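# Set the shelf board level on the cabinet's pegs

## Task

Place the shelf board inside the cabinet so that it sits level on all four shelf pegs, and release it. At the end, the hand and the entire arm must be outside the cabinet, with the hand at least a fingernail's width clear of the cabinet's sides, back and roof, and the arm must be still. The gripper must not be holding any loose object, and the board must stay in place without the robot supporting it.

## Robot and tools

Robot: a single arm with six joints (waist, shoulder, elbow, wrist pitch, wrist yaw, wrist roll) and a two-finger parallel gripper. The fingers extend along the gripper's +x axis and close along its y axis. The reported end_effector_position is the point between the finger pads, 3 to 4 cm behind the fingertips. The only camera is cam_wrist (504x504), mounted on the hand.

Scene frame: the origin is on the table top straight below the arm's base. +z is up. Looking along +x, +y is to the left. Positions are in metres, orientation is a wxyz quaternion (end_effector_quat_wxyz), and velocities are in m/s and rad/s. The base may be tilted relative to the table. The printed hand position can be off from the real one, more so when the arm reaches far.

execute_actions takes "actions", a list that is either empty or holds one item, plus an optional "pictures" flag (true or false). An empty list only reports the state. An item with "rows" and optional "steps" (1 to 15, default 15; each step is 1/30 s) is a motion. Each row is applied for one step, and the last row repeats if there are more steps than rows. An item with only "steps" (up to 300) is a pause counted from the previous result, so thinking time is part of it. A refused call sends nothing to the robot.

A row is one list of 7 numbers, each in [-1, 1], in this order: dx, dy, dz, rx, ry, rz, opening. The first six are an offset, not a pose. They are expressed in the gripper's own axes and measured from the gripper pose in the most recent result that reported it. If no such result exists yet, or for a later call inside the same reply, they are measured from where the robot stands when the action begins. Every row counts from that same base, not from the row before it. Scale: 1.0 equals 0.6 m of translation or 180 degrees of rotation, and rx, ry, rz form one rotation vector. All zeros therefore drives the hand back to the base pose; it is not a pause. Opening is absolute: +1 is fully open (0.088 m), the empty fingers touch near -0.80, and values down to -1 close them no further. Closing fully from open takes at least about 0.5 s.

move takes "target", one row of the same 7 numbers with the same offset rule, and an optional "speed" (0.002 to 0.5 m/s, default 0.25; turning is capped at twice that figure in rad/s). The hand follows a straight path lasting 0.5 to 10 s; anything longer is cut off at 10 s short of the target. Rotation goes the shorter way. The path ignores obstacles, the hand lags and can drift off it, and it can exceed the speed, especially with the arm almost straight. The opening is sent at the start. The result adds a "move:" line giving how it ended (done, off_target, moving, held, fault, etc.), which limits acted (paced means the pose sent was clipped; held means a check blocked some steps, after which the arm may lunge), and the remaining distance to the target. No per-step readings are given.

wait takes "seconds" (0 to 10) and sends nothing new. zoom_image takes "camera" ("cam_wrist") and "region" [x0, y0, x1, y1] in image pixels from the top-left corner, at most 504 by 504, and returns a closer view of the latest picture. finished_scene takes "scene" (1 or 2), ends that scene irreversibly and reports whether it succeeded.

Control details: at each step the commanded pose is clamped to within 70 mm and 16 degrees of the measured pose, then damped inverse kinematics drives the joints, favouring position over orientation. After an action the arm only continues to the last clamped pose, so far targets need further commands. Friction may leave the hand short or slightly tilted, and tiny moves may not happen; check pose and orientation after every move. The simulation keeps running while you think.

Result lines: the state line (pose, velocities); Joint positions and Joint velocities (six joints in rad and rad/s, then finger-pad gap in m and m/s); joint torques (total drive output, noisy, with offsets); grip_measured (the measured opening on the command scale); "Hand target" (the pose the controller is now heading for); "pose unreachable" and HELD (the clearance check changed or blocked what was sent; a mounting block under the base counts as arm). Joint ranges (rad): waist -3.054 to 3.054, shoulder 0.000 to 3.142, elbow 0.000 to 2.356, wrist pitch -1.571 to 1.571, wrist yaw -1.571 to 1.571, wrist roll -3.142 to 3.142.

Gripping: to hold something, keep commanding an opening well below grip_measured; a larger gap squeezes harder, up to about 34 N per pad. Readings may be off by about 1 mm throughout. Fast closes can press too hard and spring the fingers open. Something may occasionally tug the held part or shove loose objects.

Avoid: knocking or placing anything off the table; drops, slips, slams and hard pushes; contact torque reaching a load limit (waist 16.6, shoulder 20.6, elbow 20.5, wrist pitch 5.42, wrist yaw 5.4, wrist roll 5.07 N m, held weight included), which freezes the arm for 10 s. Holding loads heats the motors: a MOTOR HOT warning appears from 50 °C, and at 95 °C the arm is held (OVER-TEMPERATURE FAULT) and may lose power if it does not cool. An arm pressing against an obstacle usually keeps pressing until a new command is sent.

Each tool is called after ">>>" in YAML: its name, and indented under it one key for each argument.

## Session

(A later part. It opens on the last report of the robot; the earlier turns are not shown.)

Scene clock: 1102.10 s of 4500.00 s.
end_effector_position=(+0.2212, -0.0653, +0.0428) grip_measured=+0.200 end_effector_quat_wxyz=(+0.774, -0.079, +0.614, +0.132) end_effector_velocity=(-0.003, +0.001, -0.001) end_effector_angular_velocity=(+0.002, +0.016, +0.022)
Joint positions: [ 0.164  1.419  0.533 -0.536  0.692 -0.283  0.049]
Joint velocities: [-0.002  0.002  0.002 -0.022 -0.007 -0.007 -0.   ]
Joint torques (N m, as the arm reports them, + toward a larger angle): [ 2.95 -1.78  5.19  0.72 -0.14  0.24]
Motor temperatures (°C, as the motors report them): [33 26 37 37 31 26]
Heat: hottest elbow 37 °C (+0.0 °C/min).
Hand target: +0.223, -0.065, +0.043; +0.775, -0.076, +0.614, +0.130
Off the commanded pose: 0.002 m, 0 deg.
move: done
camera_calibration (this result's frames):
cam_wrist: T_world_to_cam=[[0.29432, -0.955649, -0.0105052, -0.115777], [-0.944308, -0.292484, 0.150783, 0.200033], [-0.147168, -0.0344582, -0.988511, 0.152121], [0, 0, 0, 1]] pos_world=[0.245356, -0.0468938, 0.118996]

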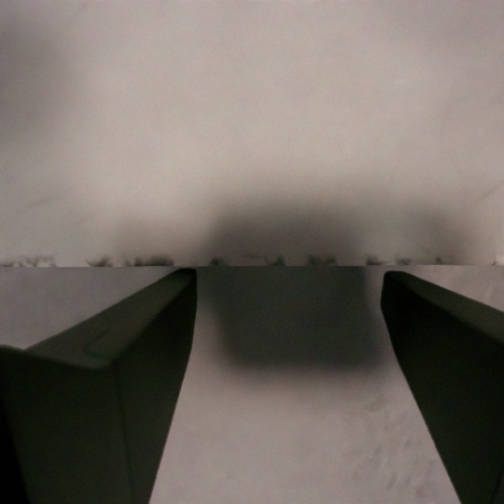

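>>> execute_actions:
  actions:
    - {"rows":[[0.002,0,0.005,0,0,0,0.2],[0.003,0,0.009,0,0,0,0.2],[0.0035,0,0.013,0,0,0,0.2],[0.0035,0,0.0167,0,0,0,0.2],[0.0035,0,0.0167,0,0,0,0.2],[0.0035,0,0.0167,0,0,0,0.2],[0.0019,0,0.017,0,0,0,0.2],[0.0002,0,0.0174,0,0,0,0.2],[-0.0014,0,0.0177,0,0,0,0.2],[-0.003,0,0.018,0,0,0,0.2],[-0.0047,0,0.0184,0,0,0,0.2],[-0.0063,0,0.0187,0,0,0,0.2],[-0.0079,0,0.019,0,0,0,0.2],[-0.0095,0,0.0193,0,0,0,0.2],[-0.0112,0,0.0197,0,0,0,0.2]]}
  pictures: false

>>> wait:
  seconds: 0.7

Scene clock: 1106.43 s of 4500.00 s.
end_effector_position=(+0.2234, -0.0636, +0.0443) grip_measured=+0.200 end_effector_quat_wxyz=(+0.766, -0.087, +0.623, +0.135) end_effector_velocity=(-0.003, +0.009, +0.027) end_effector_angular_velocity=(+0.027, +0.024, +0.033)
Joint positions: [ 0.178  1.458  0.565 -0.572  0.701 -0.259  0.049]
Joint velocities: [ 0.11  -0.002  0.085 -0.212 -0.022  0.139  0.   ]
Joint torques (N m, as the arm reports them, + toward a larger angle): [ 3.84 -2.77  6.55  1.09 -0.25  0.35]
Motor temperatures (°C, as the motors report them): [33 26 37 36 31 26]
Heat: hottest elbow 37 °C (+0.0 °C/min).
Hand target: +0.231, -0.063, +0.052; +0.774, -0.079, +0.614, +0.132
Off the commanded pose: 0.011 m, 2 deg.
Steps of this call (steps 1 to 90: nothing new was sent; then 0.83 s passed at rest; steps 91 to 105: all 15 steps of this action). Readings (end_effector_position):
91: (+0.2214, -0.0652, +0.0427)
92: (+0.2220, -0.0649, +0.0426)
94: (+0.2226, -0.0645, +0.0418)
98: (+0.2233, -0.0640, +0.0408)
105: the state above

Scene clock: 1107.13 s of 4500.00 s.
end_effector_position=(+0.2234, -0.0632, +0.0465) grip_measured=+0.200 end_effector_quat_wxyz=(+0.765, -0.087, +0.623, +0.136) end_effector_velocity=(-0.008, -0.000, -0.002) end_effector_angular_velocity=(-0.001, +0.030, +0.029)
Joint positions: [ 0.187  1.458  0.572 -0.588  0.701 -0.249  0.049]
Joint velocities: [-0.007 -0.002 -0.002 -0.037 -0.007 -0.007 -0.   ]
Joint torques (N m, as the arm reports them, + toward a larger angle): [ 3.95 -2.74  6.42  1.08 -0.27  0.3 ]
Motor temperatures (°C, as the motors report them): [33 26 38 36 31 26]
Heat: hottest elbow 38 °C (+1.0 °C/min).
Hand target: +0.231, -0.063, +0.052; +0.774, -0.079, +0.614, +0.132
Off the commanded pose: 0.009 m, 2 deg.
Steps of this call (steps 1 to 21: nothing new was sent). Readings (end_effector_position):
1: (+0.2234, -0.0634, +0.0450)
2: (+0.2235, -0.0634, +0.0455)
4: (+0.2235, -0.0633, +0.0460)
8: (+0.2234, -0.0631, +0.0465)
21: the state above
camera_calibration (this result's frames):
cam_wrist: T_world_to_cam=[[0.310208, -0.950643, -0.00693069, -0.117763], [-0.935419, -0.306524, 0.176168, 0.198141], [-0.169597, -0.0481656, -0.984336, 0.160125], [0, 0, 0, 1]] pos_world=[0.249032, -0.0435034, 0.121895]

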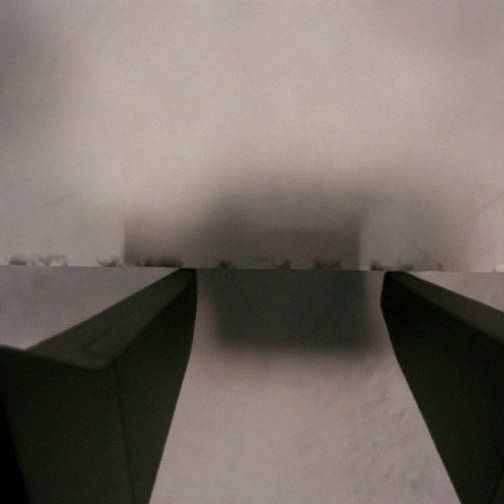

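>>> execute_actions:
  actions:
    - {"rows":[[-0.0076,0,0.0168,0,0,0,0.2],[-0.0098,0,0.0171,0,0,0,0.2],[-0.0119,0,0.0175,0,0,0,0.2],[-0.014,0,0.0178,0,0,0,0.2],[-0.0162,0,0.0182,0,0,0,0.2],[-0.0183,0,0.0186,0,0,0,0.2],[-0.0204,0,0.0189,0,0,0,0.2],[-0.0225,0,0.0193,0,0,0,0.2],[-0.0247,0,0.0196,0,0,0,0.2],[-0.0268,0,0.02,0,0,0,0.2],[-0.0289,0,0.0204,0,0,0,0.2],[-0.0311,0,0.0207,0,0,0,0.2],[-0.0332,0,0.0211,0,0,0,0.2],[-0.0353,0,0.0214,0,0,0,0.2],[-0.0375,0,0.0218,0,0,0,0.2]]}
  pictures: false

>>> wait:
  seconds: 0.7

Scene clock: 1111.27 s of 4500.00 s.
end_effector_position=(+0.2295, -0.0607, +0.0656) grip_measured=+0.200 end_effector_quat_wxyz=(+0.763, -0.090, +0.625, +0.139) end_effector_velocity=(-0.004, +0.001, +0.035) end_effector_angular_velocity=(+0.002, +0.024, +0.028)
Joint positions: [ 0.253  1.482  0.652 -0.709  0.704 -0.164  0.049]
Joint velocities: [ 0.12  -0.007  0.115 -0.256 -0.007  0.154 -0.   ]
Joint torques (N m, as the arm reports them, + toward a larger angle): [ 3.78 -2.78  5.67  0.4   0.01  0.3 ]
Motor temperatures (°C, as the motors report them): [33 26 38 36 31 26]
Heat: hottest elbow 38 °C (+1.0 °C/min).
Hand target: +0.231, -0.061, +0.071; +0.765, -0.087, +0.623, +0.136
Off the commanded pose: 0.006 m, 1 deg.
Steps of this call (steps 1 to 90: nothing new was sent; then 0.63 s passed at rest; steps 91 to 105: all 15 steps of this action). Readings (end_effector_position):
91: (+0.2236, -0.0630, +0.0469)
92: (+0.2238, -0.0630, +0.0477)
94: (+0.2242, -0.0628, +0.0489)
98: (+0.2300, -0.0613, +0.0572)
105: the state above

Scene clock: 1111.97 s of 4500.00 s.
end_effector_position=(+0.2293, -0.0606, +0.0686) grip_measured=+0.200 end_effector_quat_wxyz=(+0.762, -0.090, +0.626, +0.140) end_effector_velocity=(-0.002, +0.000, -0.001) end_effector_angular_velocity=(+0.004, +0.007, +0.012)
Joint positions: [ 0.264  1.482  0.662 -0.73   0.704 -0.15   0.049]
Joint velocities: [-0.002 -0.002 -0.002 -0.007 -0.007 -0.007 -0.   ]
Joint torques (N m, as the arm reports them, + toward a larger angle): [ 3.65 -2.94  5.64  0.45 -0.04  0.32]
Motor temperatures (°C, as the motors report them): [33 26 38 36 31 26]
Heat: hottest elbow 38 °C (+1.0 °C/min).
Hand target: +0.231, -0.061, +0.071; +0.765, -0.087, +0.623, +0.136
Off the commanded pose: 0.004 m, 1 deg.
Steps of this call (steps 1 to 21: nothing new was sent). Readings (end_effector_position):
1: (+0.2294, -0.0606, +0.0665)
2: (+0.2296, -0.0605, +0.0674)
4: (+0.2298, -0.0605, +0.0683)
8: (+0.2294, -0.0606, +0.0685)
21: the state above
camera_calibration (this result's frames):
cam_wrist: T_world_to_cam=[[0.319176, -0.947661, -0.00803611, -0.118738], [-0.931153, -0.315171, 0.183361, 0.198536], [-0.176296, -0.0510415, -0.983013, 0.18421], [0, 0, 0, 1]] pos_world=[0.255241, -0.0405486, 0.143723]

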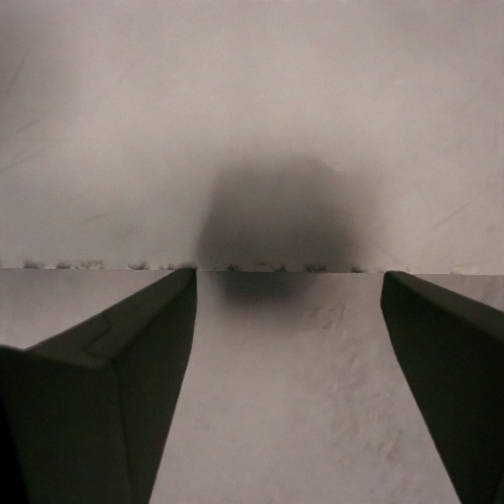

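>>> move:
  target: [-0.01,0,-0.058,0,-0.01,0,0.2]
  speed: 0.06

>>> move:
  target: [0.046,0,-0.009,0,0,0,0.2]
  speed: 0.03

>>> move:
  target: [0.005,0,0.022,0,0,0,0.2]
  speed: 0.015

Scene clock: 1116.10 s of 4500.00 s.
end_effector_position=(+0.1989, -0.0719, +0.0692) grip_measured=+0.200 end_effector_quat_wxyz=(+0.774, -0.085, +0.612, +0.138) end_effector_velocity=(-0.006, +0.001, -0.001) end_effector_angular_velocity=(+0.013, +0.011, +0.033)
Joint positions: [ 0.264  1.285  0.548 -0.764  0.701 -0.174  0.049]
Joint velocities: [-0.002 -0.017 -0.007 -0.022 -0.022 -0.022  0.   ]
Joint torques (N m, as the arm reports them, + toward a larger angle): [ 2.12 -2.19  3.89  0.44 -0.11 -0.2 ]
Motor temperatures (°C, as the motors report them): [33 26 38 36 31 26]
Heat: hottest elbow 38 °C (+2.0 °C/min).
Hand target: +0.196, -0.072, +0.068; +0.772, -0.088, +0.613, +0.141
Off the commanded pose: 0.003 m, 1 deg.
After step 90, 0.20 s passed at rest.
move: done
camera_calibration (this result's frames):
cam_wrist: T_world_to_cam=[[0.311126, -0.950341, -0.00729394, -0.118343], [-0.939724, -0.308778, 0.146883, 0.171214], [-0.141841, -0.0388446, -0.989127, 0.173303], [0, 0, 0, 1]] pos_world=[0.222295, -0.0528671, 0.145407]

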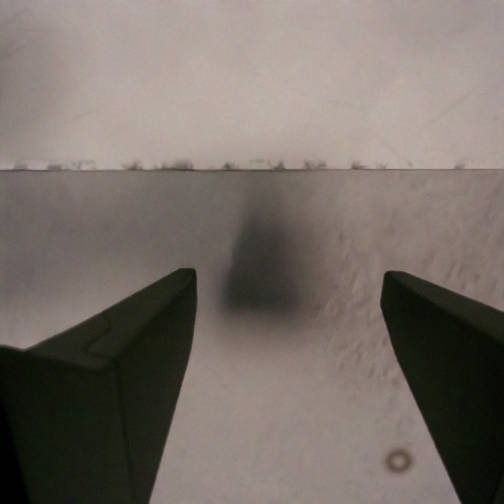

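Scene clock: 1117.33 s of 4500.00 s.
end_effector_position=(+0.2022, -0.0721, +0.0440) grip_measured=+0.200 end_effector_quat_wxyz=(+0.778, -0.082, +0.608, +0.133) end_effector_velocity=(-0.002, +0.000, -0.001) end_effector_angular_velocity=(-0.002, +0.006, +0.037)
Joint positions: [ 0.158  1.297  0.468 -0.57   0.691 -0.31   0.049]
Joint velocities: [-0.007 -0.002 -0.002 -0.007 -0.007 -0.037 -0.   ]
Joint torques (N m, as the arm reports them, + toward a larger angle): [ 2.29 -1.45  3.67  0.74 -0.15 -0.17]
Motor temperatures (°C, as the motors report them): [33 26 38 36 31 26]
Heat: hottest elbow 38 °C (+2.0 °C/min).
Hand target: +0.200, -0.071, +0.041; +0.774, -0.086, +0.612, +0.138
Off the commanded pose: 0.004 m, 1 deg.
move: done
camera_calibration (this result's frames):
cam_wrist: T_world_to_cam=[[0.300256, -0.953846, -0.0049861, -0.117967], [-0.944636, -0.298074, 0.137167, 0.180192], [-0.132322, -0.0364751, -0.990535, 0.147151], [0, 0, 0, 1]] pos_world=[0.225108, -0.0534443, 0.120454]

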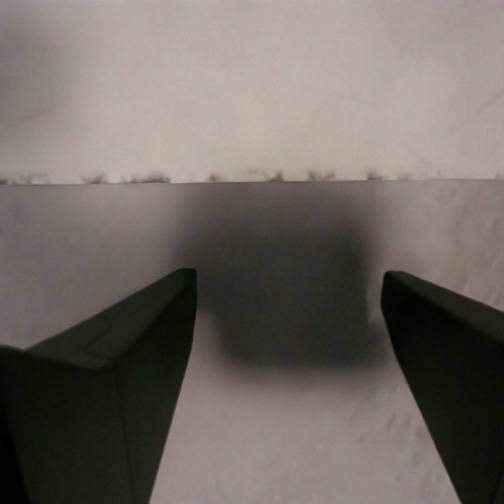

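Scene clock: 1118.47 s of 4500.00 s.
end_effector_position=(+0.2127, -0.0683, +0.0432) grip_measured=+0.200 end_effector_quat_wxyz=(+0.777, -0.084, +0.609, +0.135) end_effector_velocity=(-0.003, +0.004, -0.002) end_effector_angular_velocity=(+0.017, +0.013, +0.022)
Joint positions: [ 0.161  1.362  0.499 -0.544  0.691 -0.308  0.049]
Joint velocities: [-0.002  0.007 -0.002 -0.007 -0.022 -0.007  0.   ]
Joint torques (N m, as the arm reports them, + toward a larger angle): [ 3.07 -1.69  5.37  0.68 -0.03  0.29]
Motor temperatures (°C, as the motors report them): [33 26 38 36 31 26]
Heat: hottest elbow 38 °C (+2.0 °C/min).
Hand target: +0.215, -0.068, +0.044; +0.778, -0.082, +0.608, +0.133
Off the commanded pose: 0.003 m, 0 deg.
move: done
camera_calibration (this result's frames):
cam_wrist: T_world_to_cam=[[0.305462, -0.95219, -0.00527029, -0.118488], [-0.942526, -0.30314, 0.140538, 0.190377], [-0.135417, -0.0379617, -0.990061, 0.148477], [0, 0, 0, 1]] pos_world=[0.235735, -0.049476, 0.119621]

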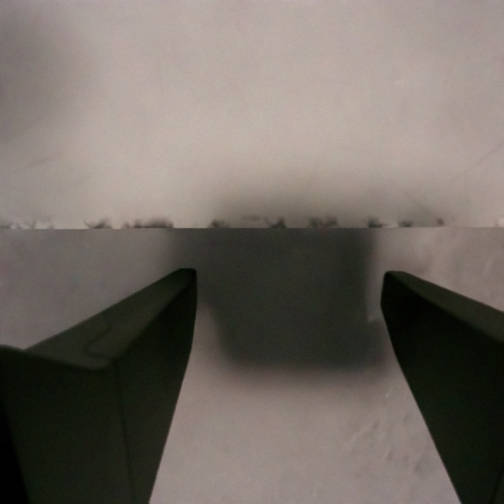

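>>> execute_actions:
  actions:
    - {"rows":[[0.001,0,0.005,0,0,0,0.2],[0.002,0,0.010,0,0,0,0.2],[0.003,0,0.015,0,0,0,0.2],[0.004,0,0.02,0,0,0,0.2],[0.005,0,0.025,0,0,0,0.2],[0.006,0,0.03,0,0,0,0.2],[0.007,0,0.035,0,0,0,0.2],[0.008,0,0.039,0,0,0,0.2],[0.008,0,0.039,0,0,0,0.2],[0.008,0,0.039,0,0,0,0.2],[0.0067,0,0.0393,0,0,0,0.2],[0.0054,0,0.0395,0,0,0,0.2],[0.0041,0,0.0398,0,0,0,0.2],[0.0028,0,0.04,0,0,0,0.2],[0.0015,0,0.0403,0,0,0,0.2]]}
  pictures: false

>>> wait:
  seconds: 0.5

Scene clock: 1123.23 s of 4500.00 s.
end_effector_position=(+0.2244, -0.0637, +0.0412) grip_measured=+0.200 end_effector_quat_wxyz=(+0.766, -0.096, +0.620, +0.138) end_effector_velocity=(+0.000, +0.002, +0.003) end_effector_angular_velocity=(+0.006, +0.046, +0.009)
Joint positions: [ 0.17   1.464  0.555 -0.543  0.707 -0.292  0.049]
Joint velocities: [ 0.012  0.042  0.051 -0.081 -0.007  0.051 -0.   ]
Joint torques (N m, as the arm reports them, + toward a larger angle): [ 3.87 -2.17  6.62  1.57 -0.58  0.4 ]
Motor temperatures (°C, as the motors report them): [33 26 38 36 31 26]
Heat: hottest elbow 38 °C (+0.0 °C/min).
Hand target: +0.235, -0.061, +0.048; +0.777, -0.084, +0.609, +0.136
Off the commanded pose: 0.013 m, 2 deg.
Steps of this call (steps 1 to 90: nothing new was sent; then 1.27 s passed at rest; steps 91 to 105: all 15 steps of this action). Readings (end_effector_position):
91: (+0.2128, -0.0681, +0.0431)
92: (+0.2133, -0.0679, +0.0430)
94: (+0.2160, -0.0668, +0.0427)
98: (+0.2233, -0.0643, +0.0426)
105: the state above

Scene clock: 1123.73 s of 4500.00 s.
end_effector_position=(+0.2246, -0.0638, +0.0413) grip_measured=+0.200 end_effector_quat_wxyz=(+0.765, -0.096, +0.622, +0.138) end_effector_velocity=(+0.000, +0.001, -0.000) end_effector_angular_velocity=(+0.007, -0.004, +0.002)
Joint positions: [ 0.171  1.469  0.56  -0.551  0.708 -0.287  0.049]
Joint velocities: [-0.002 -0.002 -0.002  0.007 -0.007 -0.007 -0.   ]
Joint torques (N m, as the arm reports them, + toward a larger angle): [ 4.38 -2.45  6.94  1.48 -0.51  0.43]
Motor temperatures (°C, as the motors report them): [33 26 38 36 31 26]
Heat: hottest elbow 38 °C (+0.0 °C/min).
Hand target: +0.235, -0.061, +0.048; +0.777, -0.084, +0.609, +0.136
Off the commanded pose: 0.013 m, 2 deg.
Steps of this call (steps 1 to 15: nothing new was sent). Readings (end_effector_position):
1: (+0.2244, -0.0637, +0.0412)
2: (+0.2245, -0.0638, +0.0412)
4: (+0.2246, -0.0638, +0.0413)
8: (+0.2245, -0.0637, +0.0413)
15: the state above
camera_calibration (this result's frames):
cam_wrist: T_world_to_cam=[[0.323319, -0.94628, 0.0043603, -0.121803], [-0.93163, -0.317499, 0.176805, 0.19838], [-0.165922, -0.0612265, -0.984236, 0.153525], [0, 0, 0, 1]] pos_world=[0.249671, -0.0428751, 0.116561]

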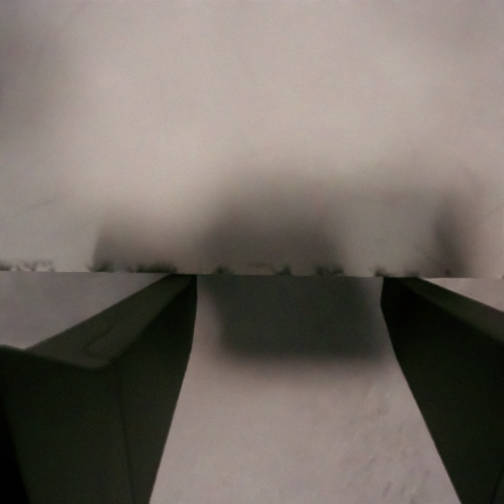

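>>> execute_actions:
  actions:
    - {"rows":[[-0.0077,0,0.0216,0,-0.008,0,0.2],[-0.009,0,0.0218,0,-0.008,0,0.2],[-0.0103,0,0.022,0,-0.008,0,0.2],[-0.0116,0,0.0222,0,-0.008,0,0.2],[-0.0129,0,0.0224,0,-0.008,0,0.2],[-0.0142,0,0.0226,0,-0.008,0,0.2],[-0.0155,0,0.0228,0,-0.008,0,0.2],[-0.0168,0,0.023,0,-0.008,0,0.2],[-0.0181,0,0.0232,0,-0.008,0,0.2],[-0.0194,0,0.0234,0,-0.008,0,0.2],[-0.0207,0,0.0236,0,-0.008,0,0.2],[-0.022,0,0.0238,0,-0.008,0,0.2],[-0.0233,0,0.024,0,-0.008,0,0.2],[-0.0246,0,0.0242,0,-0.008,0,0.2],[-0.0259,0,0.0244,0,-0.008,0,0.2]]}
  pictures: false

>>> wait:
  seconds: 0.7

Scene clock: 1129.40 s of 4500.00 s.
end_effector_position=(+0.2251, -0.0625, +0.0495) grip_measured=+0.200 end_effector_quat_wxyz=(+0.759, -0.104, +0.627, +0.142) end_effector_velocity=(-0.001, +0.008, +0.021) end_effector_angular_velocity=(+0.031, +0.015, +0.055)
Joint positions: [ 0.206  1.483  0.596 -0.622  0.717 -0.245  0.049]
Joint velocities: [ 0.076  0.002  0.071 -0.154 -0.037  0.066 -0.   ]
Joint torques (N m, as the arm reports them, + toward a larger angle): [ 4.88 -3.23  6.97  1.34 -0.43  0.31]
Motor temperatures (°C, as the motors report them): [34 26 38 37 31 26]
Heat: hottest elbow 38 °C (+0.0 °C/min).
Hand target: +0.235, -0.061, +0.059; +0.772, -0.094, +0.613, +0.139
Off the commanded pose: 0.014 m, 3 deg.
Steps of this call (steps 1 to 90: nothing new was sent; then 2.17 s passed at rest; steps 91 to 105: all 15 steps of this action). Readings (end_effector_position):
91: (+0.2247, -0.0636, +0.0413)
92: (+0.2248, -0.0636, +0.0415)
94: (+0.2251, -0.0632, +0.0423)
98: (+0.2251, -0.0629, +0.0448)
105: the state above

Scene clock: 1130.10 s of 4500.00 s.
end_effector_position=(+0.2252, -0.0624, +0.0513) grip_measured=+0.200 end_effector_quat_wxyz=(+0.759, -0.105, +0.627, +0.142) end_effector_velocity=(-0.002, -0.000, -0.001) end_effector_angular_velocity=(+0.004, +0.010, +0.008)
Joint positions: [ 0.213  1.483  0.603 -0.635  0.718 -0.236  0.049]
Joint velocities: [-0.007 -0.002 -0.002 -0.007 -0.007 -0.007 -0.   ]
Joint torques (N m, as the arm reports them, + toward a larger angle): [ 4.18 -3.43  7.1   1.36 -0.39  0.26]
Motor temperatures (°C, as the motors report them): [34 26 38 37 31 26]
Heat: hottest elbow 38 °C (+0.0 °C/min).
Hand target: +0.235, -0.061, +0.059; +0.772, -0.094, +0.613, +0.139
Off the commanded pose: 0.013 m, 3 deg.
Steps of this call (steps 1 to 21: nothing new was sent). Readings (end_effector_position):
1: (+0.2251, -0.0625, +0.0501)
2: (+0.2252, -0.0624, +0.0505)
4: (+0.2252, -0.0624, +0.0510)
8: (+0.2252, -0.0624, +0.0512)
21: the state above
camera_calibration (this result's frames):
cam_wrist: T_world_to_cam=[[0.340347, -0.940237, 0.0108456, -0.124529], [-0.923524, -0.332083, 0.191895, 0.1941], [-0.176825, -0.0753269, -0.981356, 0.164987], [0, 0, 0, 1]] pos_world=[0.250813, -0.0402015, 0.126015]

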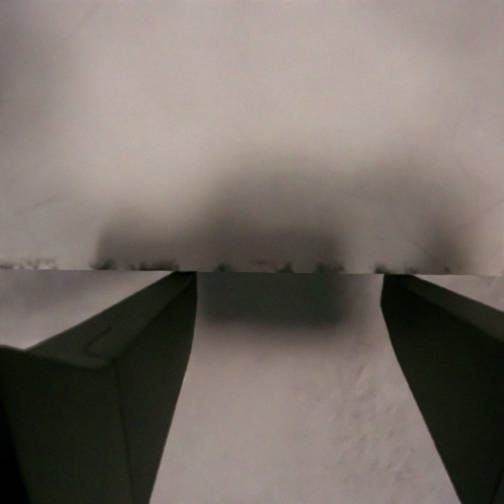

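>>> execute_actions:
  actions:
    - {"rows":[[-0.0087,0,0.0216,0,-0.008,0,0.2],[-0.0103,0,0.0218,0,-0.008,0,0.2],[-0.0119,0,0.022,0,-0.008,0,0.2],[-0.0135,0,0.0222,0,-0.008,0,0.2],[-0.0151,0,0.0224,0,-0.008,0,0.2],[-0.0167,0,0.0226,0,-0.008,0,0.2],[-0.0183,0,0.0228,0,-0.008,0,0.2],[-0.0199,0,0.023,0,-0.008,0,0.2],[-0.0215,0,0.0232,0,-0.008,0,0.2],[-0.0231,0,0.0234,0,-0.008,0,0.2],[-0.0247,0,0.0236,0,-0.008,0,0.2],[-0.0263,0,0.0238,0,-0.008,0,0.2],[-0.0279,0,0.024,0,-0.008,0,0.2],[-0.0295,0,0.0242,0,-0.008,0,0.2],[-0.0311,0,0.0244,0,-0.008,0,0.2]]}
  pictures: false

>>> wait:
  seconds: 0.7

Scene clock: 1134.70 s of 4500.00 s.
end_effector_position=(+0.2266, -0.0614, +0.0627) grip_measured=+0.200 end_effector_quat_wxyz=(+0.755, -0.113, +0.629, +0.145) end_effector_velocity=(-0.001, +0.003, +0.027) end_effector_angular_velocity=(+0.004, +0.009, +0.011)
Joint positions: [ 0.256  1.496  0.648 -0.717  0.725 -0.188  0.049]
Joint velocities: [ 0.095 -0.002  0.085 -0.183 -0.007  0.125 -0.   ]
Joint torques (N m, as the arm reports them, + toward a larger angle): [ 4.05 -2.74  6.95  1.3  -0.37  0.32]
Motor temperatures (°C, as the motors report them): [34 26 39 37 31 26]
Heat: hottest elbow 39 °C (+1.0 °C/min).
Hand target: +0.235, -0.059, +0.072; +0.767, -0.103, +0.617, +0.143
Off the commanded pose: 0.013 m, 2 deg.
Steps of this call (steps 1 to 90: nothing new was sent; then 1.10 s passed at rest; steps 91 to 105: all 15 steps of this action). Readings (end_effector_position):
91: (+0.2254, -0.0623, +0.0516)
92: (+0.2255, -0.0624, +0.0520)
94: (+0.2259, -0.0622, +0.0530)
98: (+0.2261, -0.0618, +0.0563)
105: the state above

Scene clock: 1135.40 s of 4500.00 s.
end_effector_position=(+0.2269, -0.0611, +0.0653) grip_measured=+0.200 end_effector_quat_wxyz=(+0.755, -0.113, +0.629, +0.146) end_effector_velocity=(-0.003, +0.003, -0.001) end_effector_angular_velocity=(+0.021, +0.011, +0.000)
Joint positions: [ 0.266  1.496  0.656 -0.733  0.725 -0.177  0.049]
Joint velocities: [-0.002 -0.002 -0.002 -0.007 -0.022  0.007 -0.   ]
Joint torques (N m, as the arm reports them, + toward a larger angle): [ 4.24 -2.71  6.99  1.29 -0.35  0.3 ]
Motor temperatures (°C, as the motors report them): [34 26 39 37 31 26]
Heat: hottest elbow 39 °C (+1.0 °C/min).
Hand target: +0.235, -0.059, +0.072; +0.767, -0.103, +0.617, +0.144
Off the commanded pose: 0.011 m, 2 deg.
Steps of this call (steps 1 to 21: nothing new was sent). Readings (end_effector_position):
1: (+0.2265, -0.0612, +0.0635)
2: (+0.2267, -0.0612, +0.0641)
4: (+0.2267, -0.0611, +0.0647)
8: (+0.2269, -0.0611, +0.0652)
21: the state above
camera_calibration (this result's frames):
cam_wrist: T_world_to_cam=[[0.356649, -0.934069, 0.0178031, -0.12783], [-0.916415, -0.346076, 0.201036, 0.190334], [-0.181621, -0.0880144, -0.979422, 0.179296], [0, 0, 0, 1]] pos_world=[0.252579, -0.0377515, 0.139618]

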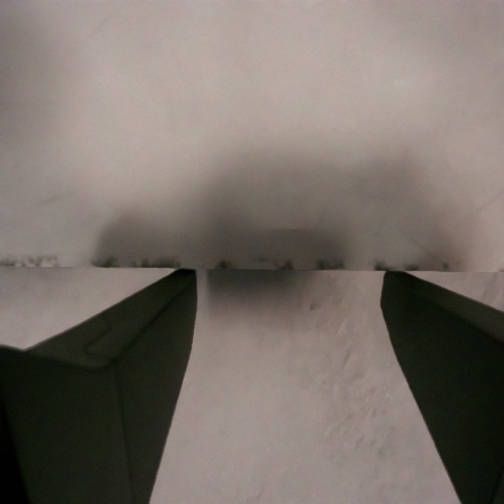

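>>> execute_actions:
  actions:
    - {"rows":[[-0.0081,0,0.0221,0.005,-0.008,0,0.2],[-0.0096,0,0.0228,0.005,-0.008,0,0.2],[-0.0112,0,0.0235,0.005,-0.008,0,0.2],[-0.0128,0,0.0242,0.005,-0.008,0,0.2],[-0.0144,0,0.0249,0.005,-0.008,0,0.2],[-0.0159,0,0.0256,0.005,-0.008,0,0.2],[-0.0175,0,0.0263,0.005,-0.008,0,0.2],[-0.0191,0,0.027,0.005,-0.008,0,0.2],[-0.0206,0,0.0277,0.005,-0.008,0,0.2],[-0.0222,0,0.0284,0.005,-0.008,0,0.2],[-0.0238,0,0.0291,0.005,-0.008,0,0.2],[-0.0253,0,0.0298,0.005,-0.008,0,0.2],[-0.0269,0,0.0305,0.005,-0.008,0,0.2],[-0.0285,0,0.0312,0.005,-0.008,0,0.2],[-0.0301,0,0.0319,0.005,-0.008,0,0.2]]}
  pictures: false

>>> wait:
  seconds: 0.7

Scene clock: 1141.50 s of 4500.00 s.
end_effector_position=(+0.2298, -0.0600, +0.0764) grip_measured=+0.199 end_effector_quat_wxyz=(+0.750, -0.119, +0.634, +0.145) end_effector_velocity=(+0.001, +0.002, +0.028) end_effector_angular_velocity=(-0.007, +0.024, +0.020)
Joint positions: [ 0.305  1.523  0.71  -0.814  0.731 -0.119  0.049]
Joint velocities: [ 0.09   0.027  0.11  -0.198 -0.007  0.125 -0.   ]
Joint torques (N m, as the arm reports them, + toward a larger angle): [ 4.42 -1.91  7.87  1.86 -0.4   0.38]
Motor temperatures (°C, as the motors report them): [35 26 39 37 31 26]
Heat: hottest elbow 39 °C (+2.0 °C/min).
Hand target: +0.241, -0.056, +0.087; +0.764, -0.105, +0.621, +0.143
Off the commanded pose: 0.016 m, 3 deg.
Steps of this call (steps 1 to 90: nothing new was sent; then 2.60 s passed at rest; steps 91 to 105: all 15 steps of this action). Readings (end_effector_position):
91: (+0.2270, -0.0610, +0.0655)
92: (+0.2272, -0.0610, +0.0659)
94: (+0.2275, -0.0608, +0.0665)
98: (+0.2282, -0.0606, +0.0694)
105: the state above

Scene clock: 1142.20 s of 4500.00 s.
end_effector_position=(+0.2305, -0.0597, +0.0793) grip_measured=+0.199 end_effector_quat_wxyz=(+0.751, -0.119, +0.633, +0.146) end_effector_velocity=(-0.003, +0.002, -0.001) end_effector_angular_velocity=(+0.018, +0.012, +0.014)
Joint positions: [ 0.314  1.525  0.72  -0.829  0.731 -0.11   0.049]
Joint velocities: [-0.002 -0.002 -0.002 -0.007 -0.022 -0.007  0.   ]
Joint torques (N m, as the arm reports them, + toward a larger angle): [ 4.37 -1.93  7.75  1.91 -0.35  0.39]
Motor temperatures (°C, as the motors report them): [35 26 39 37 31 26]
Heat: hottest elbow 39 °C (+2.0 °C/min).
Hand target: +0.241, -0.056, +0.087; +0.764, -0.106, +0.620, +0.143
Off the commanded pose: 0.014 m, 3 deg.
Steps of this call (steps 1 to 21: nothing new was sent). Readings (end_effector_position):
1: (+0.2299, -0.0599, +0.0773)
2: (+0.2302, -0.0597, +0.0780)
4: (+0.2303, -0.0597, +0.0788)
8: (+0.2304, -0.0597, +0.0791)
21: the state above
camera_calibration (this result's frames):
cam_wrist: T_world_to_cam=[[0.364346, -0.930935, 0.0247285, -0.130154], [-0.911455, -0.351023, 0.214551, 0.188839], [-0.191053, -0.10071, -0.9764, 0.194955], [0, 0, 0, 1]] pos_world=[0.256787, -0.0352444, 0.153057]

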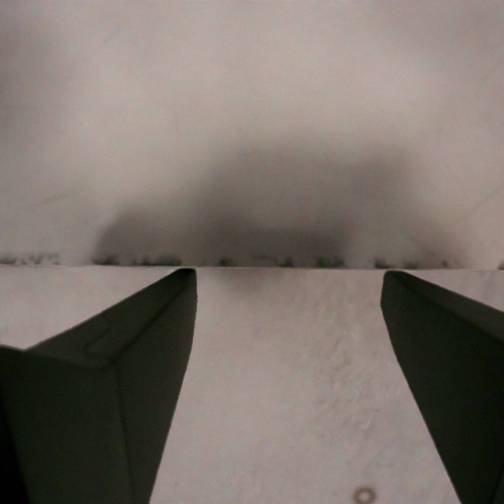

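>>> execute_actions:
  actions:
    - {"rows":[[-0.0098,0,0.0209,0.005,-0.008,0,0.2],[-0.0114,0,0.0219,0.005,-0.008,0,0.2],[-0.0129,0,0.0228,0.005,-0.008,0,0.2],[-0.0144,0,0.0238,0.005,-0.008,0,0.2],[-0.016,0,0.0247,0.005,-0.008,0,0.2],[-0.0175,0,0.0256,0.005,-0.008,0,0.2],[-0.019,0,0.0266,0.005,-0.008,0,0.2],[-0.0205,0,0.0275,0.005,-0.008,0,0.2],[-0.0221,0,0.0285,0.005,-0.008,0,0.2],[-0.0236,0,0.0294,0.005,-0.008,0,0.2],[-0.0251,0,0.0303,0.005,-0.008,0,0.2],[-0.0267,0,0.0313,0.005,-0.008,0,0.2],[-0.0282,0,0.0322,0.005,-0.008,0,0.2],[-0.0297,0,0.0332,0.005,-0.008,0,0.2],[-0.0313,0,0.0341,0.005,-0.008,0,0.2]]}
  pictures: false

>>> wait:
  seconds: 0.7

Scene clock: 1147.40 s of 4500.00 s.
end_effector_position=(+0.2352, -0.0576, +0.0924) grip_measured=+0.199 end_effector_quat_wxyz=(+0.747, -0.125, +0.636, +0.147) end_effector_velocity=(+0.015, +0.004, +0.032) end_effector_angular_velocity=(+0.004, -0.018, +0.002)
Joint positions: [ 0.355  1.557  0.784 -0.91   0.732 -0.057  0.049]
Joint velocities: [ 0.085  0.046  0.134 -0.139 -0.007  0.095 -0.   ]
Joint torques (N m, as the arm reports them, + toward a larger angle): [ 4.39 -1.7   7.68  1.95 -0.15  0.39]
Motor temperatures (°C, as the motors report them): [35 26 40 39 31 26]
Heat: hottest elbow 40 °C (+3.0 °C/min).
Hand target: +0.246, -0.054, +0.101; +0.759, -0.112, +0.625, +0.143
Off the commanded pose: 0.015 m, 3 deg.
Steps of this call (steps 1 to 90: nothing new was sent; then 1.70 s passed at rest; steps 91 to 105: all 15 steps of this action). Readings (end_effector_position):
91: (+0.2305, -0.0595, +0.0794)
92: (+0.2306, -0.0594, +0.0799)
94: (+0.2312, -0.0592, +0.0812)
98: (+0.2324, -0.0587, +0.0849)
105: the state above

Scene clock: 1148.10 s of 4500.00 s.
end_effector_position=(+0.2364, -0.0571, +0.0955) grip_measured=+0.199 end_effector_quat_wxyz=(+0.748, -0.125, +0.635, +0.147) end_effector_velocity=(-0.002, +0.001, -0.001) end_effector_angular_velocity=(+0.001, +0.012, +0.015)
Joint positions: [ 0.364  1.561  0.796 -0.923  0.73  -0.048  0.049]
Joint velocities: [-0.002  0.002 -0.002 -0.007 -0.007 -0.007 -0.   ]
Joint torques (N m, as the arm reports them, + toward a larger angle): [ 4.23 -1.76  7.65  1.93 -0.16  0.38]
Motor temperatures (°C, as the motors report them): [35 26 40 39 31 26]
Heat: hottest elbow 40 °C (+3.0 °C/min).
Hand target: +0.246, -0.054, +0.101; +0.759, -0.112, +0.625, +0.142
Off the commanded pose: 0.012 m, 2 deg.
Steps of this call (steps 1 to 21: nothing new was sent). Readings (end_effector_position):
1: (+0.2355, -0.0574, +0.0933)
2: (+0.2358, -0.0572, +0.0941)
4: (+0.2362, -0.0571, +0.0950)
8: (+0.2363, -0.0571, +0.0953)
21: the state above
camera_calibration (this result's frames):
cam_wrist: T_world_to_cam=[[0.374228, -0.926862, 0.0296613, -0.132897], [-0.90659, -0.358941, 0.221935, 0.189378], [-0.195056, -0.109945, -0.97461, 0.212388], [0, 0, 0, 1]] pos_world=[0.26285, -0.0318506, 0.168908]

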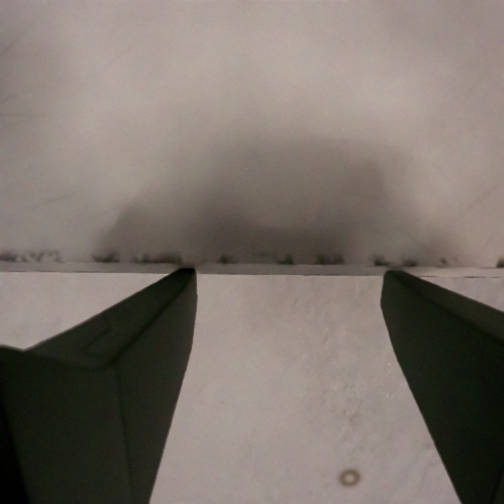

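>>> execute_actions:
  actions:
    - {"rows":[[-0.0081,0,0.0211,0.005,-0.008,0,0.2],[-0.0096,0,0.0226,0.005,-0.008,0,0.2],[-0.011,0,0.024,0.005,-0.008,0,0.2],[-0.0125,0,0.0254,0.005,-0.008,0,0.2],[-0.0139,0,0.0269,0.005,-0.008,0,0.2],[-0.0153,0,0.0283,0.005,-0.008,0,0.2],[-0.0168,0,0.0297,0.005,-0.008,0,0.2],[-0.0182,0,0.0311,0.005,-0.008,0,0.2],[-0.0197,0,0.0326,0.005,-0.008,0,0.2],[-0.0211,0,0.034,0.005,-0.008,0,0.2],[-0.0225,0,0.0354,0.005,-0.008,0,0.2],[-0.024,0,0.0369,0.005,-0.008,0,0.2],[-0.0254,0,0.0383,0.005,-0.008,0,0.2],[-0.0269,0,0.0397,0.005,-0.008,0,0.2],[-0.0283,0,0.0412,0.005,-0.008,0,0.2]]}
  pictures: false

>>> wait:
  seconds: 0.7

Scene clock: 1152.93 s of 4500.00 s.
end_effector_position=(+0.2447, -0.0537, +0.1097) grip_measured=+0.199 end_effector_quat_wxyz=(+0.746, -0.132, +0.635, +0.151) end_effector_velocity=(+0.022, +0.010, +0.038) end_effector_angular_velocity=(+0.014, -0.025, +0.029)
Joint positions: [ 0.401  1.604  0.871 -0.993  0.727 -0.01   0.049]
Joint velocities: [ 0.09   0.076  0.173 -0.139 -0.022  0.066 -0.   ]
Joint torques (N m, as the arm reports them, + toward a larger angle): [ 4.06 -1.29  7.47  2.33 -0.11  0.5 ]
Motor temperatures (°C, as the motors report them): [35 26 40 40 31 26]
Heat: hottest elbow 40 °C (+2.0 °C/min).
Hand target: +0.256, -0.049, +0.116; +0.757, -0.117, +0.627, +0.144
Off the commanded pose: 0.014 m, 2 deg.
Steps of this call (steps 1 to 90: nothing new was sent; then 1.33 s passed at rest; steps 91 to 105: all 15 steps of this action). Readings (end_effector_position):
91: (+0.2365, -0.0569, +0.0956)
92: (+0.2368, -0.0569, +0.0961)
94: (+0.2377, -0.0566, +0.0976)
98: (+0.2398, -0.0558, +0.1014)
105: the state above

Scene clock: 1153.63 s of 4500.00 s.
end_effector_position=(+0.2473, -0.0525, +0.1136) grip_measured=+0.199 end_effector_quat_wxyz=(+0.748, -0.131, +0.633, +0.152) end_effector_velocity=(-0.003, -0.001, -0.000) end_effector_angular_velocity=(+0.001, +0.016, +0.003)
Joint positions: [ 0.41   1.611  0.888 -1.003  0.725 -0.003  0.049]
Joint velocities: [-0.002 -0.002  0.002 -0.022 -0.007  0.007 -0.   ]
Joint torques (N m, as the arm reports them, + toward a larger angle): [ 3.87 -1.01  7.45  2.22 -0.06  0.59]
Motor temperatures (°C, as the motors report them): [35 26 40 40 31 26]
Heat: hottest elbow 40 °C (+2.0 °C/min).
Hand target: +0.256, -0.049, +0.116; +0.757, -0.117, +0.627, +0.144
Off the commanded pose: 0.010 m, 2 deg.
Steps of this call (steps 1 to 21: nothing new was sent). Readings (end_effector_position):
1: (+0.2453, -0.0534, +0.1107)
2: (+0.2460, -0.0531, +0.1117)
4: (+0.2468, -0.0526, +0.1129)
8: (+0.2471, -0.0524, +0.1135)
21: the state above
camera_calibration (this result's frames):
cam_wrist: T_world_to_cam=[[0.387935, -0.921088, 0.0332129, -0.136689], [-0.901858, -0.371908, 0.219856, 0.195192], [-0.190155, -0.115243, -0.974967, 0.231225], [0, 0, 0, 1]] pos_world=[0.27303, -0.0266616, 0.187063]

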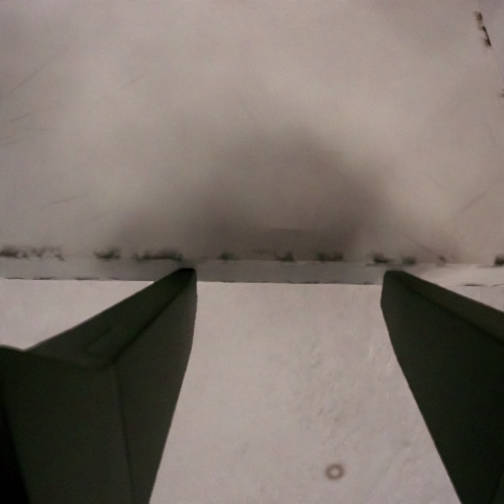

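>>> execute_actions:
  actions:
    - {"rows":[[-0.0051,0,0.0196,0.008,-0.01,0,0.2],[-0.0064,0,0.0216,0.008,-0.01,0,0.2],[-0.0078,0,0.0235,0.008,-0.01,0,0.2],[-0.0091,0,0.0254,0.008,-0.01,0,0.2],[-0.0105,0,0.0274,0.008,-0.01,0,0.2],[-0.0119,0,0.0293,0.008,-0.01,0,0.2],[-0.0132,0,0.0312,0.008,-0.01,0,0.2],[-0.0146,0,0.0331,0.008,-0.01,0,0.2],[-0.0159,0,0.0351,0.008,-0.01,0,0.2],[-0.0173,0,0.037,0.008,-0.01,0,0.2],[-0.0187,0,0.0389,0.008,-0.01,0,0.2],[-0.02,0,0.0409,0.008,-0.01,0,0.2],[-0.0214,0,0.0428,0.008,-0.01,0,0.2],[-0.0227,0,0.0447,0.008,-0.01,0,0.2],[-0.0241,0,0.0467,0.008,-0.01,0,0.2]]}
  pictures: false

>>> wait:
  seconds: 0.7

Scene clock: 1159.50 s of 4500.00 s.
end_effector_position=(+0.2626, -0.0455, +0.1308) grip_measured=+0.200 end_effector_quat_wxyz=(+0.756, -0.127, +0.623, +0.153) end_effector_velocity=(+0.044, +0.020, +0.033) end_effector_angular_velocity=(+0.059, -0.049, -0.097)
Joint positions: [ 0.446  1.656  0.973 -1.037  0.717  0.024  0.049]
Joint velocities: [ 0.051  0.134  0.203 -0.022 -0.022  0.11   0.   ]
Joint torques (N m, as the arm reports them, + toward a larger angle): [ 3.43 -1.32  6.07  1.55  0.15  0.45]
Motor temperatures (°C, as the motors report them): [35 26 40 42 31 26]
Heat: hottest wrist pitch 42 °C (+4.0 °C/min).
Hand target: +0.270, -0.042, +0.132; +0.759, -0.119, +0.623, +0.146
Off the commanded pose: 0.009 m, 1 deg.
Steps of this call (steps 1 to 90: nothing new was sent; then 2.37 s passed at rest; steps 91 to 105: all 15 steps of this action). Readings (end_effector_position):
91: (+0.2474, -0.0524, +0.1138)
92: (+0.2478, -0.0522, +0.1144)
94: (+0.2492, -0.0515, +0.1163)
98: (+0.2540, -0.0491, +0.1221)
105: the state above

Scene clock: 1160.20 s of 4500.00 s.
end_effector_position=(+0.2665, -0.0438, +0.1340) grip_measured=+0.200 end_effector_quat_wxyz=(+0.758, -0.124, +0.621, +0.152) end_effector_velocity=(-0.002, +0.001, +0.000) end_effector_angular_velocity=(-0.001, +0.004, +0.029)
Joint positions: [ 0.452  1.669  0.992 -1.041  0.716  0.032  0.049]
Joint velocities: [ 0.002 -0.002 -0.002 -0.007 -0.007 -0.022 -0.   ]
Joint torques (N m, as the arm reports them, + toward a larger angle): [ 3.51 -1.46  6.23  1.31  0.06  0.47]
Motor temperatures (°C, as the motors report them): [35 26 40 41 31 26]
Heat: hottest wrist pitch 41 °C (+4.0 °C/min).
Hand target: +0.270, -0.042, +0.132; +0.759, -0.119, +0.623, +0.146
Off the commanded pose: 0.004 m, 1 deg.
Steps of this call (steps 1 to 21: nothing new was sent). Readings (end_effector_position):
1: (+0.2638, -0.0449, +0.1317)
2: (+0.2649, -0.0444, +0.1327)
4: (+0.2661, -0.0438, +0.1338)
8: (+0.2664, -0.0438, +0.1339)
21: the state above
camera_calibration (this result's frames):
cam_wrist: T_world_to_cam=[[0.379014, -0.924944, 0.028757, -0.134047], [-0.910995, -0.367478, 0.187209, 0.218331], [-0.16259, -0.0971524, -0.981899, 0.250158], [0, 0, 0, 1]] pos_world=[0.290378, -0.0194502, 0.208611]

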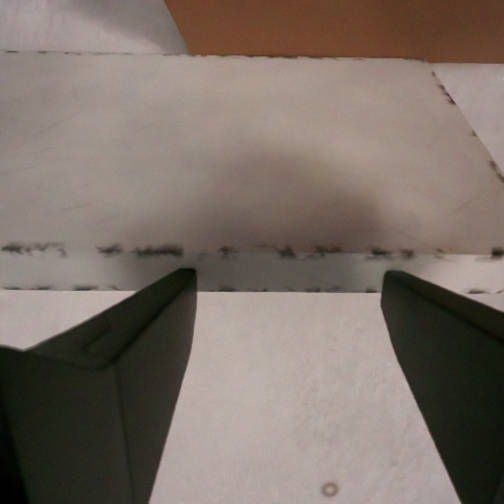

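>>> execute_actions:
  actions:
    - {"rows":[[0.0124,0,0.0144,0.005,-0.005,0,0.2],[0.0116,0,0.0167,0.005,-0.005,0,0.2],[0.0107,0,0.0191,0.005,-0.005,0,0.2],[0.0098,0,0.0214,0.005,-0.005,0,0.2],[0.009,0,0.0238,0.005,-0.005,0,0.2],[0.0081,0,0.0261,0.005,-0.005,0,0.2],[0.0072,0,0.0285,0.005,-0.005,0,0.2],[0.0063,0,0.0308,0.005,-0.005,0,0.2],[0.0055,0,0.0332,0.005,-0.005,0,0.2],[0.0046,0,0.0355,0.005,-0.005,0,0.2],[0.0037,0,0.0379,0.005,-0.005,0,0.2],[0.0029,0,0.0402,0.005,-0.005,0,0.2],[0.002,0,0.0426,0.005,-0.005,0,0.2],[0.0011,0,0.0449,0.005,-0.005,0,0.2],[0.0003,0,0.0473,0.005,-0.005,0,0.2]]}
  pictures: false

>>> wait:
  seconds: 0.7

Scene clock: 1168.17 s of 4500.00 s.
end_effector_position=(+0.2781, -0.0409, +0.1419) grip_measured=+0.200 end_effector_quat_wxyz=(+0.765, -0.123, +0.613, +0.154) end_effector_velocity=(-0.004, -0.014, +0.007) end_effector_angular_velocity=(-0.071, +0.081, +0.043)
Joint positions: [ 0.459  1.695  1.04  -1.04   0.716  0.02   0.049]
Joint velocities: [-0.002  0.051  0.1   -0.183  0.022  0.037  0.   ]
Joint torques (N m, as the arm reports them, + toward a larger angle): [3.23 3.22 9.19 2.58 0.01 0.33]
Motor temperatures (°C, as the motors report them): [35 26 40 41 31 26]
Heat: hottest wrist pitch 41 °C (+3.0 °C/min).
Hand target: +0.291, -0.033, +0.139; +0.765, -0.117, +0.616, +0.149
Off the commanded pose: 0.016 m, 1 deg.
Steps of this call (steps 1 to 90: nothing new was sent; then 4.47 s passed at rest; steps 91 to 105: all 15 steps of this action). Readings (end_effector_position):
91: (+0.2666, -0.0435, +0.1340)
92: (+0.2673, -0.0429, +0.1342)
94: (+0.2701, -0.0416, +0.1359)
98: (+0.2782, -0.0384, +0.1406)
105: the state above

Scene clock: 1168.87 s of 4500.00 s.
end_effector_position=(+0.2778, -0.0417, +0.1424) grip_measured=+0.200 end_effector_quat_wxyz=(+0.763, -0.125, +0.616, +0.154) end_effector_velocity=(+0.000, +0.001, -0.000) end_effector_angular_velocity=(+0.011, +0.001, -0.012)
Joint positions: [ 0.459  1.698  1.047 -1.053  0.716  0.024  0.049]
Joint velocities: [-0.002 -0.002 -0.002  0.007 -0.007  0.007 -0.   ]
Joint torques (N m, as the arm reports them, + toward a larger angle): [3.33 3.72 9.7  2.89 0.02 0.32]
Motor temperatures (°C, as the motors report them): [35 26 40 42 31 26]
Heat: hottest wrist pitch 42 °C (+4.0 °C/min).
Hand target: +0.291, -0.033, +0.139; +0.765, -0.117, +0.616, +0.149
Off the commanded pose: 0.017 m, 1 deg.
Steps of this call (steps 1 to 21: nothing new was sent). Readings (end_effector_position):
1: (+0.2780, -0.0412, +0.1420)
2: (+0.2779, -0.0414, +0.1421)
4: (+0.2779, -0.0415, +0.1423)
8: (+0.2778, -0.0416, +0.1423)
21: the state above
camera_calibration (this result's frames):
cam_wrist: T_world_to_cam=[[0.382532, -0.923464, 0.0297211, -0.137662], [-0.911915, -0.372184, 0.172888, 0.229893], [-0.148594, -0.0932384, -0.984493, 0.257051], [0, 0, 0, 1]] pos_world=[0.3005, -0.0175959, 0.21741]

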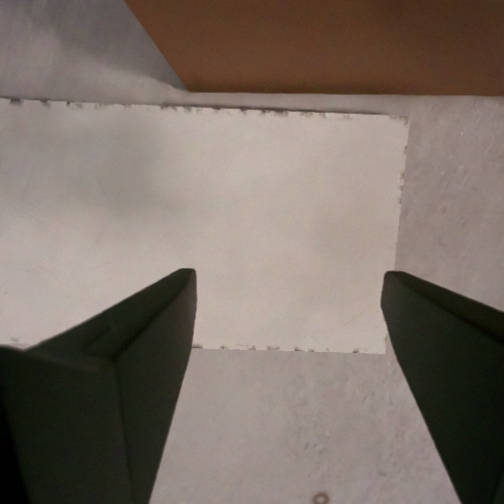

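>>> move:
  target: [-0.02,0,-0.08,0,0,0,-0.8]
  speed: 0.1

Scene clock: 1232.33 s of 4500.00 s.
end_effector_position=(+0.2348, -0.0610, +0.1446) grip_measured=-0.782 end_effector_quat_wxyz=(+0.763, -0.125, +0.615, +0.154) end_effector_velocity=(-0.004, +0.001, -0.001) end_effector_angular_velocity=(+0.014, +0.015, +0.015)
Joint positions: [ 0.494  1.519  0.922 -1.137  0.712  0.068  0.001]
Joint velocities: [-0.002 -0.007 -0.007 -0.007 -0.022 -0.007 -0.   ]
Joint torques (N m, as the arm reports them, + toward a larger angle): [ 3.47 -2.8   4.19  0.5  -0.04  0.31]
Motor temperatures (°C, as the motors report them): [34 27 47 63 30 26]
Heat: hottest wrist pitch 63 °C (+19.2 °C/min). Fold the arm in close to its base before you think long.
Hand target: +0.232, -0.061, +0.144; +0.762, -0.125, +0.616, +0.154
Off the commanded pose: 0.003 m, 0 deg.
MOTOR HOT: a motor reached 50 °C. Now the hottest motor, joint 4 (wrist pitch), reports 63 °C. The temperature limit of the motors' drives, at which the controller stops the arm, is 95 °C. To cool a motor, set the load down, stop pushing, or move to a pose that needs little force.
After step 90, 59.57 s passed at rest.
move: done
camera_calibration (this result's frames):
cam_wrist: T_world_to_cam=[[0.382876, -0.923275, 0.0311417, -0.139382], [-0.912039, -0.372424, 0.171715, 0.183295], [-0.146942, -0.0941478, -0.984654, 0.250633], [0, 0, 0, 1]] pos_world=[0.257367, -0.0368281, 0.219653]

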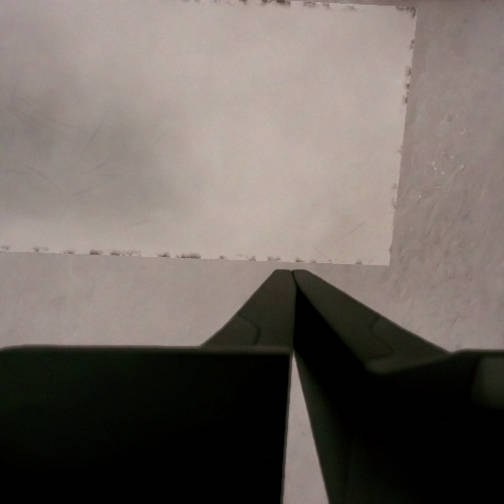

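>>> move:
  target: [0.112,0.447,0.085,0,0,0,-0.8]
  speed: 0.2

Scene clock: 1239.07 s of 4500.00 s.
end_effector_position=(+0.1909, +0.2071, +0.0887) grip_measured=-0.782 end_effector_quat_wxyz=(+0.763, -0.125, +0.615, +0.155) end_effector_velocity=(-0.003, -0.002, -0.003) end_effector_angular_velocity=(-0.013, +0.014, +0.013)
Joint positions: [ 1.018  2.471  1.119 -0.744  0.527  0.676  0.001]
Joint velocities: [-0.002  0.007 -0.002 -0.007 -0.007 -0.007  0.   ]
Joint torques (N m, as the arm reports them, + toward a larger angle): [ 3.35 -5.38  6.62  0.4   0.04  0.34]
Motor temperatures (°C, as the motors report them): [34 27 46 59 30 26]
Heat: hottest wrist pitch 59 °C (+12.2 °C/min). Fold the arm in close to its base before you think long.
Hand target: +0.190, +0.209, +0.087; +0.762, -0.126, +0.617, +0.154
Off the commanded pose: 0.004 m, 0 deg.
MOTOR HOT: still on. Now the hottest motor, joint 4 (wrist pitch), reports 59 °C; a drive's own limit is 95 °C.
After step 90, 1.80 s passed at rest.
move: done
camera_calibration (this result's frames):
cam_wrist: T_world_to_cam=[[0.383982, -0.922846, 0.0302069, 0.126449], [-0.911388, -0.373562, 0.172695, 0.252729], [-0.148087, -0.093842, -0.984512, 0.214465], [0, 0, 0, 1]] pos_world=[0.213539, 0.231229, 0.163678]

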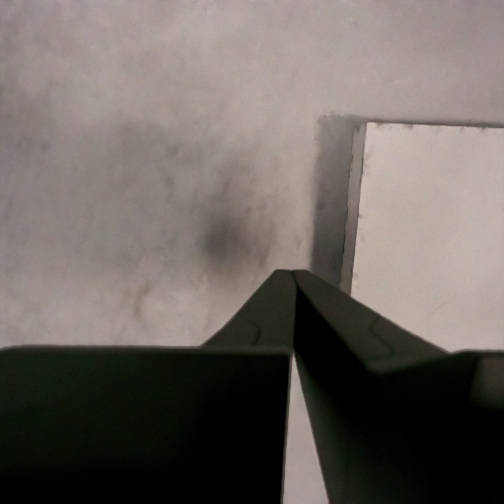

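>>> move:
  target: [0.069,0,-0.015,0,0,0,-0.8]
  speed: 0.05

>>> move:
  target: [0.003,-0.15,0,0,0,0,-0.8]
  speed: 0.04

Scene clock: 1244.17 s of 4500.00 s.
end_effector_position=(+0.1936, +0.2091, +0.0519) grip_measured=-0.782 end_effector_quat_wxyz=(+0.767, -0.117, +0.612, +0.156) end_effector_velocity=(-0.001, +0.000, +0.001) end_effector_angular_velocity=(+0.000, +0.005, +0.011)
Joint positions: [ 0.964  2.524  1.034 -0.558  0.554  0.623  0.001]
Joint velocities: [ 0.002 -0.002  0.002 -0.007 -0.007 -0.007  0.   ]
Joint torques (N m, as the arm reports them, + toward a larger angle): [ 3.06 -5.67  4.43  0.68  0.2  -0.14]
Motor temperatures (°C, as the motors report them): [34 27 45 57 30 26]
Heat: hottest wrist pitch 57 °C (+8.1 °C/min). Fold the arm in close to its base before you think long.
Hand target: +0.191, +0.207, +0.047; +0.763, -0.125, +0.615, +0.155
Off the commanded pose: 0.007 m, 1 deg.
MOTOR HOT: still on. Now the hottest motor, joint 4 (wrist pitch), reports 57 °C; a drive's own limit is 95 °C.
After step 90, 0.93 s passed at rest.
move: done
camera_calibration (this result's frames):
cam_wrist: T_world_to_cam=[[0.374683, -0.926974, 0.0182282, 0.131698], [-0.916297, -0.367225, 0.159832, 0.262553], [-0.141466, -0.0765889, -0.986976, 0.174121], [0, 0, 0, 1]] pos_world=[0.215864, 0.231832, 0.127488]

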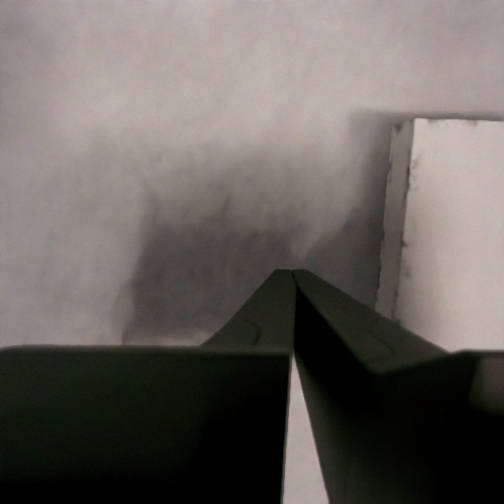

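Scene clock: 1246.70 s of 4500.00 s.
end_effector_position=(+0.2286, +0.1300, +0.0510) grip_measured=-0.782 end_effector_quat_wxyz=(+0.768, -0.114, +0.610, +0.157) end_effector_velocity=(-0.002, -0.000, +0.000) end_effector_angular_velocity=(-0.004, +0.005, +0.029)
Joint positions: [ 0.73   2.25   0.843 -0.485  0.644  0.36   0.001]
Joint velocities: [ 0.002 -0.002 -0.002 -0.007 -0.007 -0.022 -0.   ]
Joint torques (N m, as the arm reports them, + toward a larger angle): [ 3.28 -6.17  3.91  0.57  0.17 -0.14]
Motor temperatures (°C, as the motors report them): [34 27 44 56 30 26]
Heat: hottest wrist pitch 56 °C (+6.0 °C/min). Fold the arm in close to its base before you think long.
Hand target: +0.228, +0.126, +0.050; +0.767, -0.117, +0.611, +0.156
Off the commanded pose: 0.004 m, 0 deg.
MOTOR HOT: still on. Now the hottest motor, joint 4 (wrist pitch), reports 56 °C; a drive's own limit is 95 °C.
move: done
camera_calibration (this result's frames):
cam_wrist: T_world_to_cam=[[0.373148, -0.927675, 0.0133852, 0.0459322], [-0.917406, -0.366789, 0.154374, 0.266245], [-0.138299, -0.0698839, -0.987922, 0.170592], [0, 0, 0, 1]] pos_world=[0.250708, 0.152188, 0.126815]

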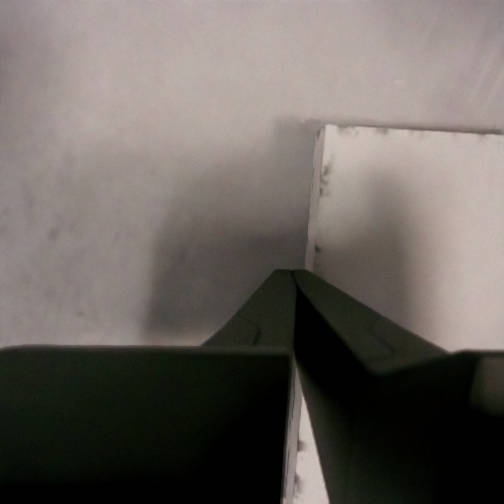

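>>> move:
  target: [0.003,-0.035,0,0,0,0,-0.8]
  speed: 0.03

>>> move:
  target: [-0.07,0.01,-0.12,0,0,0,-0.8]
  speed: 0.1

Scene clock: 1252.13 s of 4500.00 s.
end_effector_position=(+0.2380, +0.1146, +0.0506) grip_measured=-0.782 end_effector_quat_wxyz=(+0.770, -0.111, +0.609, +0.158) end_effector_velocity=(-0.002, +0.001, -0.001) end_effector_angular_velocity=(+0.020, +0.014, +0.003)
Joint positions: [ 0.674  2.195  0.821 -0.469  0.658  0.29   0.001]
Joint velocities: [-0.007 -0.007 -0.007  0.007 -0.022 -0.007  0.   ]
Joint torques (N m, as the arm reports them, + toward a larger angle): [ 3.29 -5.89  3.73  0.64  0.13 -0.21]
Motor temperatures (°C, as the motors report them): [34 28 43 54 30 26]
Heat: hottest wrist pitch 54 °C (+1.0 °C/min). Fold the arm in close to its base before you think long.
Hand target: +0.237, +0.111, +0.049; +0.768, -0.114, +0.610, +0.157
Off the commanded pose: 0.004 m, 0 deg.
MOTOR HOT: still on. Now the hottest motor, joint 4 (wrist pitch), reports 54 °C; a drive's own limit is 95 °C.
After step 90, 1.43 s passed at rest.
move: done
camera_calibration (this result's frames):
cam_wrist: T_world_to_cam=[[0.371285, -0.92848, 0.00846022, 0.0289065], [-0.918586, -0.365969, 0.149223, 0.269675], [-0.135454, -0.0631756, -0.988767, 0.168998], [0, 0, 0, 1]] pos_world=[0.259878, 0.136208, 0.126613]

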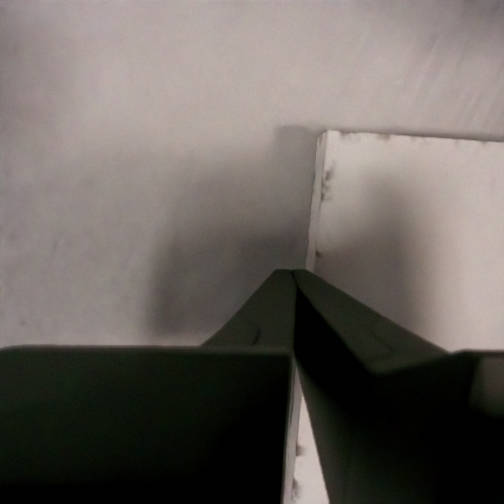

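Scene clock: 1253.37 s of 4500.00 s.
end_effector_position=(+0.1642, +0.0912, +0.0747) grip_measured=-0.782 end_effector_quat_wxyz=(+0.770, -0.112, +0.608, +0.158) end_effector_velocity=(-0.003, -0.005, -0.001) end_effector_angular_velocity=(-0.023, +0.001, +0.017)
Joint positions: [ 0.895  1.985  0.633 -0.641  0.583  0.545  0.001]
Joint velocities: [ 0.002 -0.007 -0.007 -0.022  0.007 -0.007 -0.   ]
Joint torques (N m, as the arm reports them, + toward a larger angle): [ 2.8  -4.41  4.55  0.47  0.09  0.34]
Motor temperatures (°C, as the motors report them): [34 28 43 53 30 26]
Heat: hottest wrist pitch 53 °C (+0.0 °C/min). Fold the arm in close to its base before you think long.
Hand target: +0.162, +0.090, +0.074; +0.769, -0.112, +0.609, +0.157
Off the commanded pose: 0.003 m, 0 deg.
MOTOR HOT: still on. Now the hottest motor, joint 4 (wrist pitch), reports 53 °C; a drive's own limit is 95 °C.
move: done
camera_calibration (this result's frames):
cam_wrist: T_world_to_cam=[[0.37269, -0.92791, 0.00921766, 0.0340782], [-0.918076, -0.367258, 0.149193, 0.1898], [-0.135052, -0.0640652, -0.988765, 0.181386], [0, 0, 0, 1]] pos_world=[0.186047, 0.112948, 0.150717]

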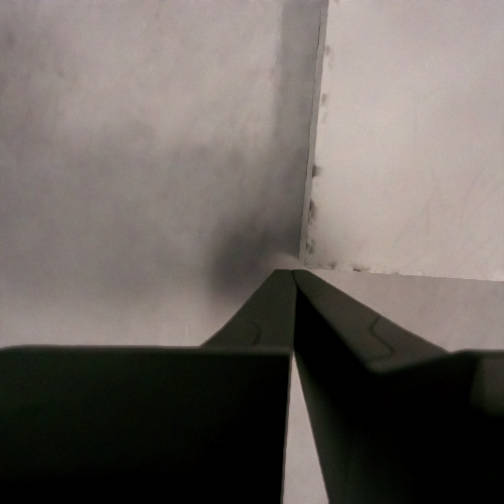

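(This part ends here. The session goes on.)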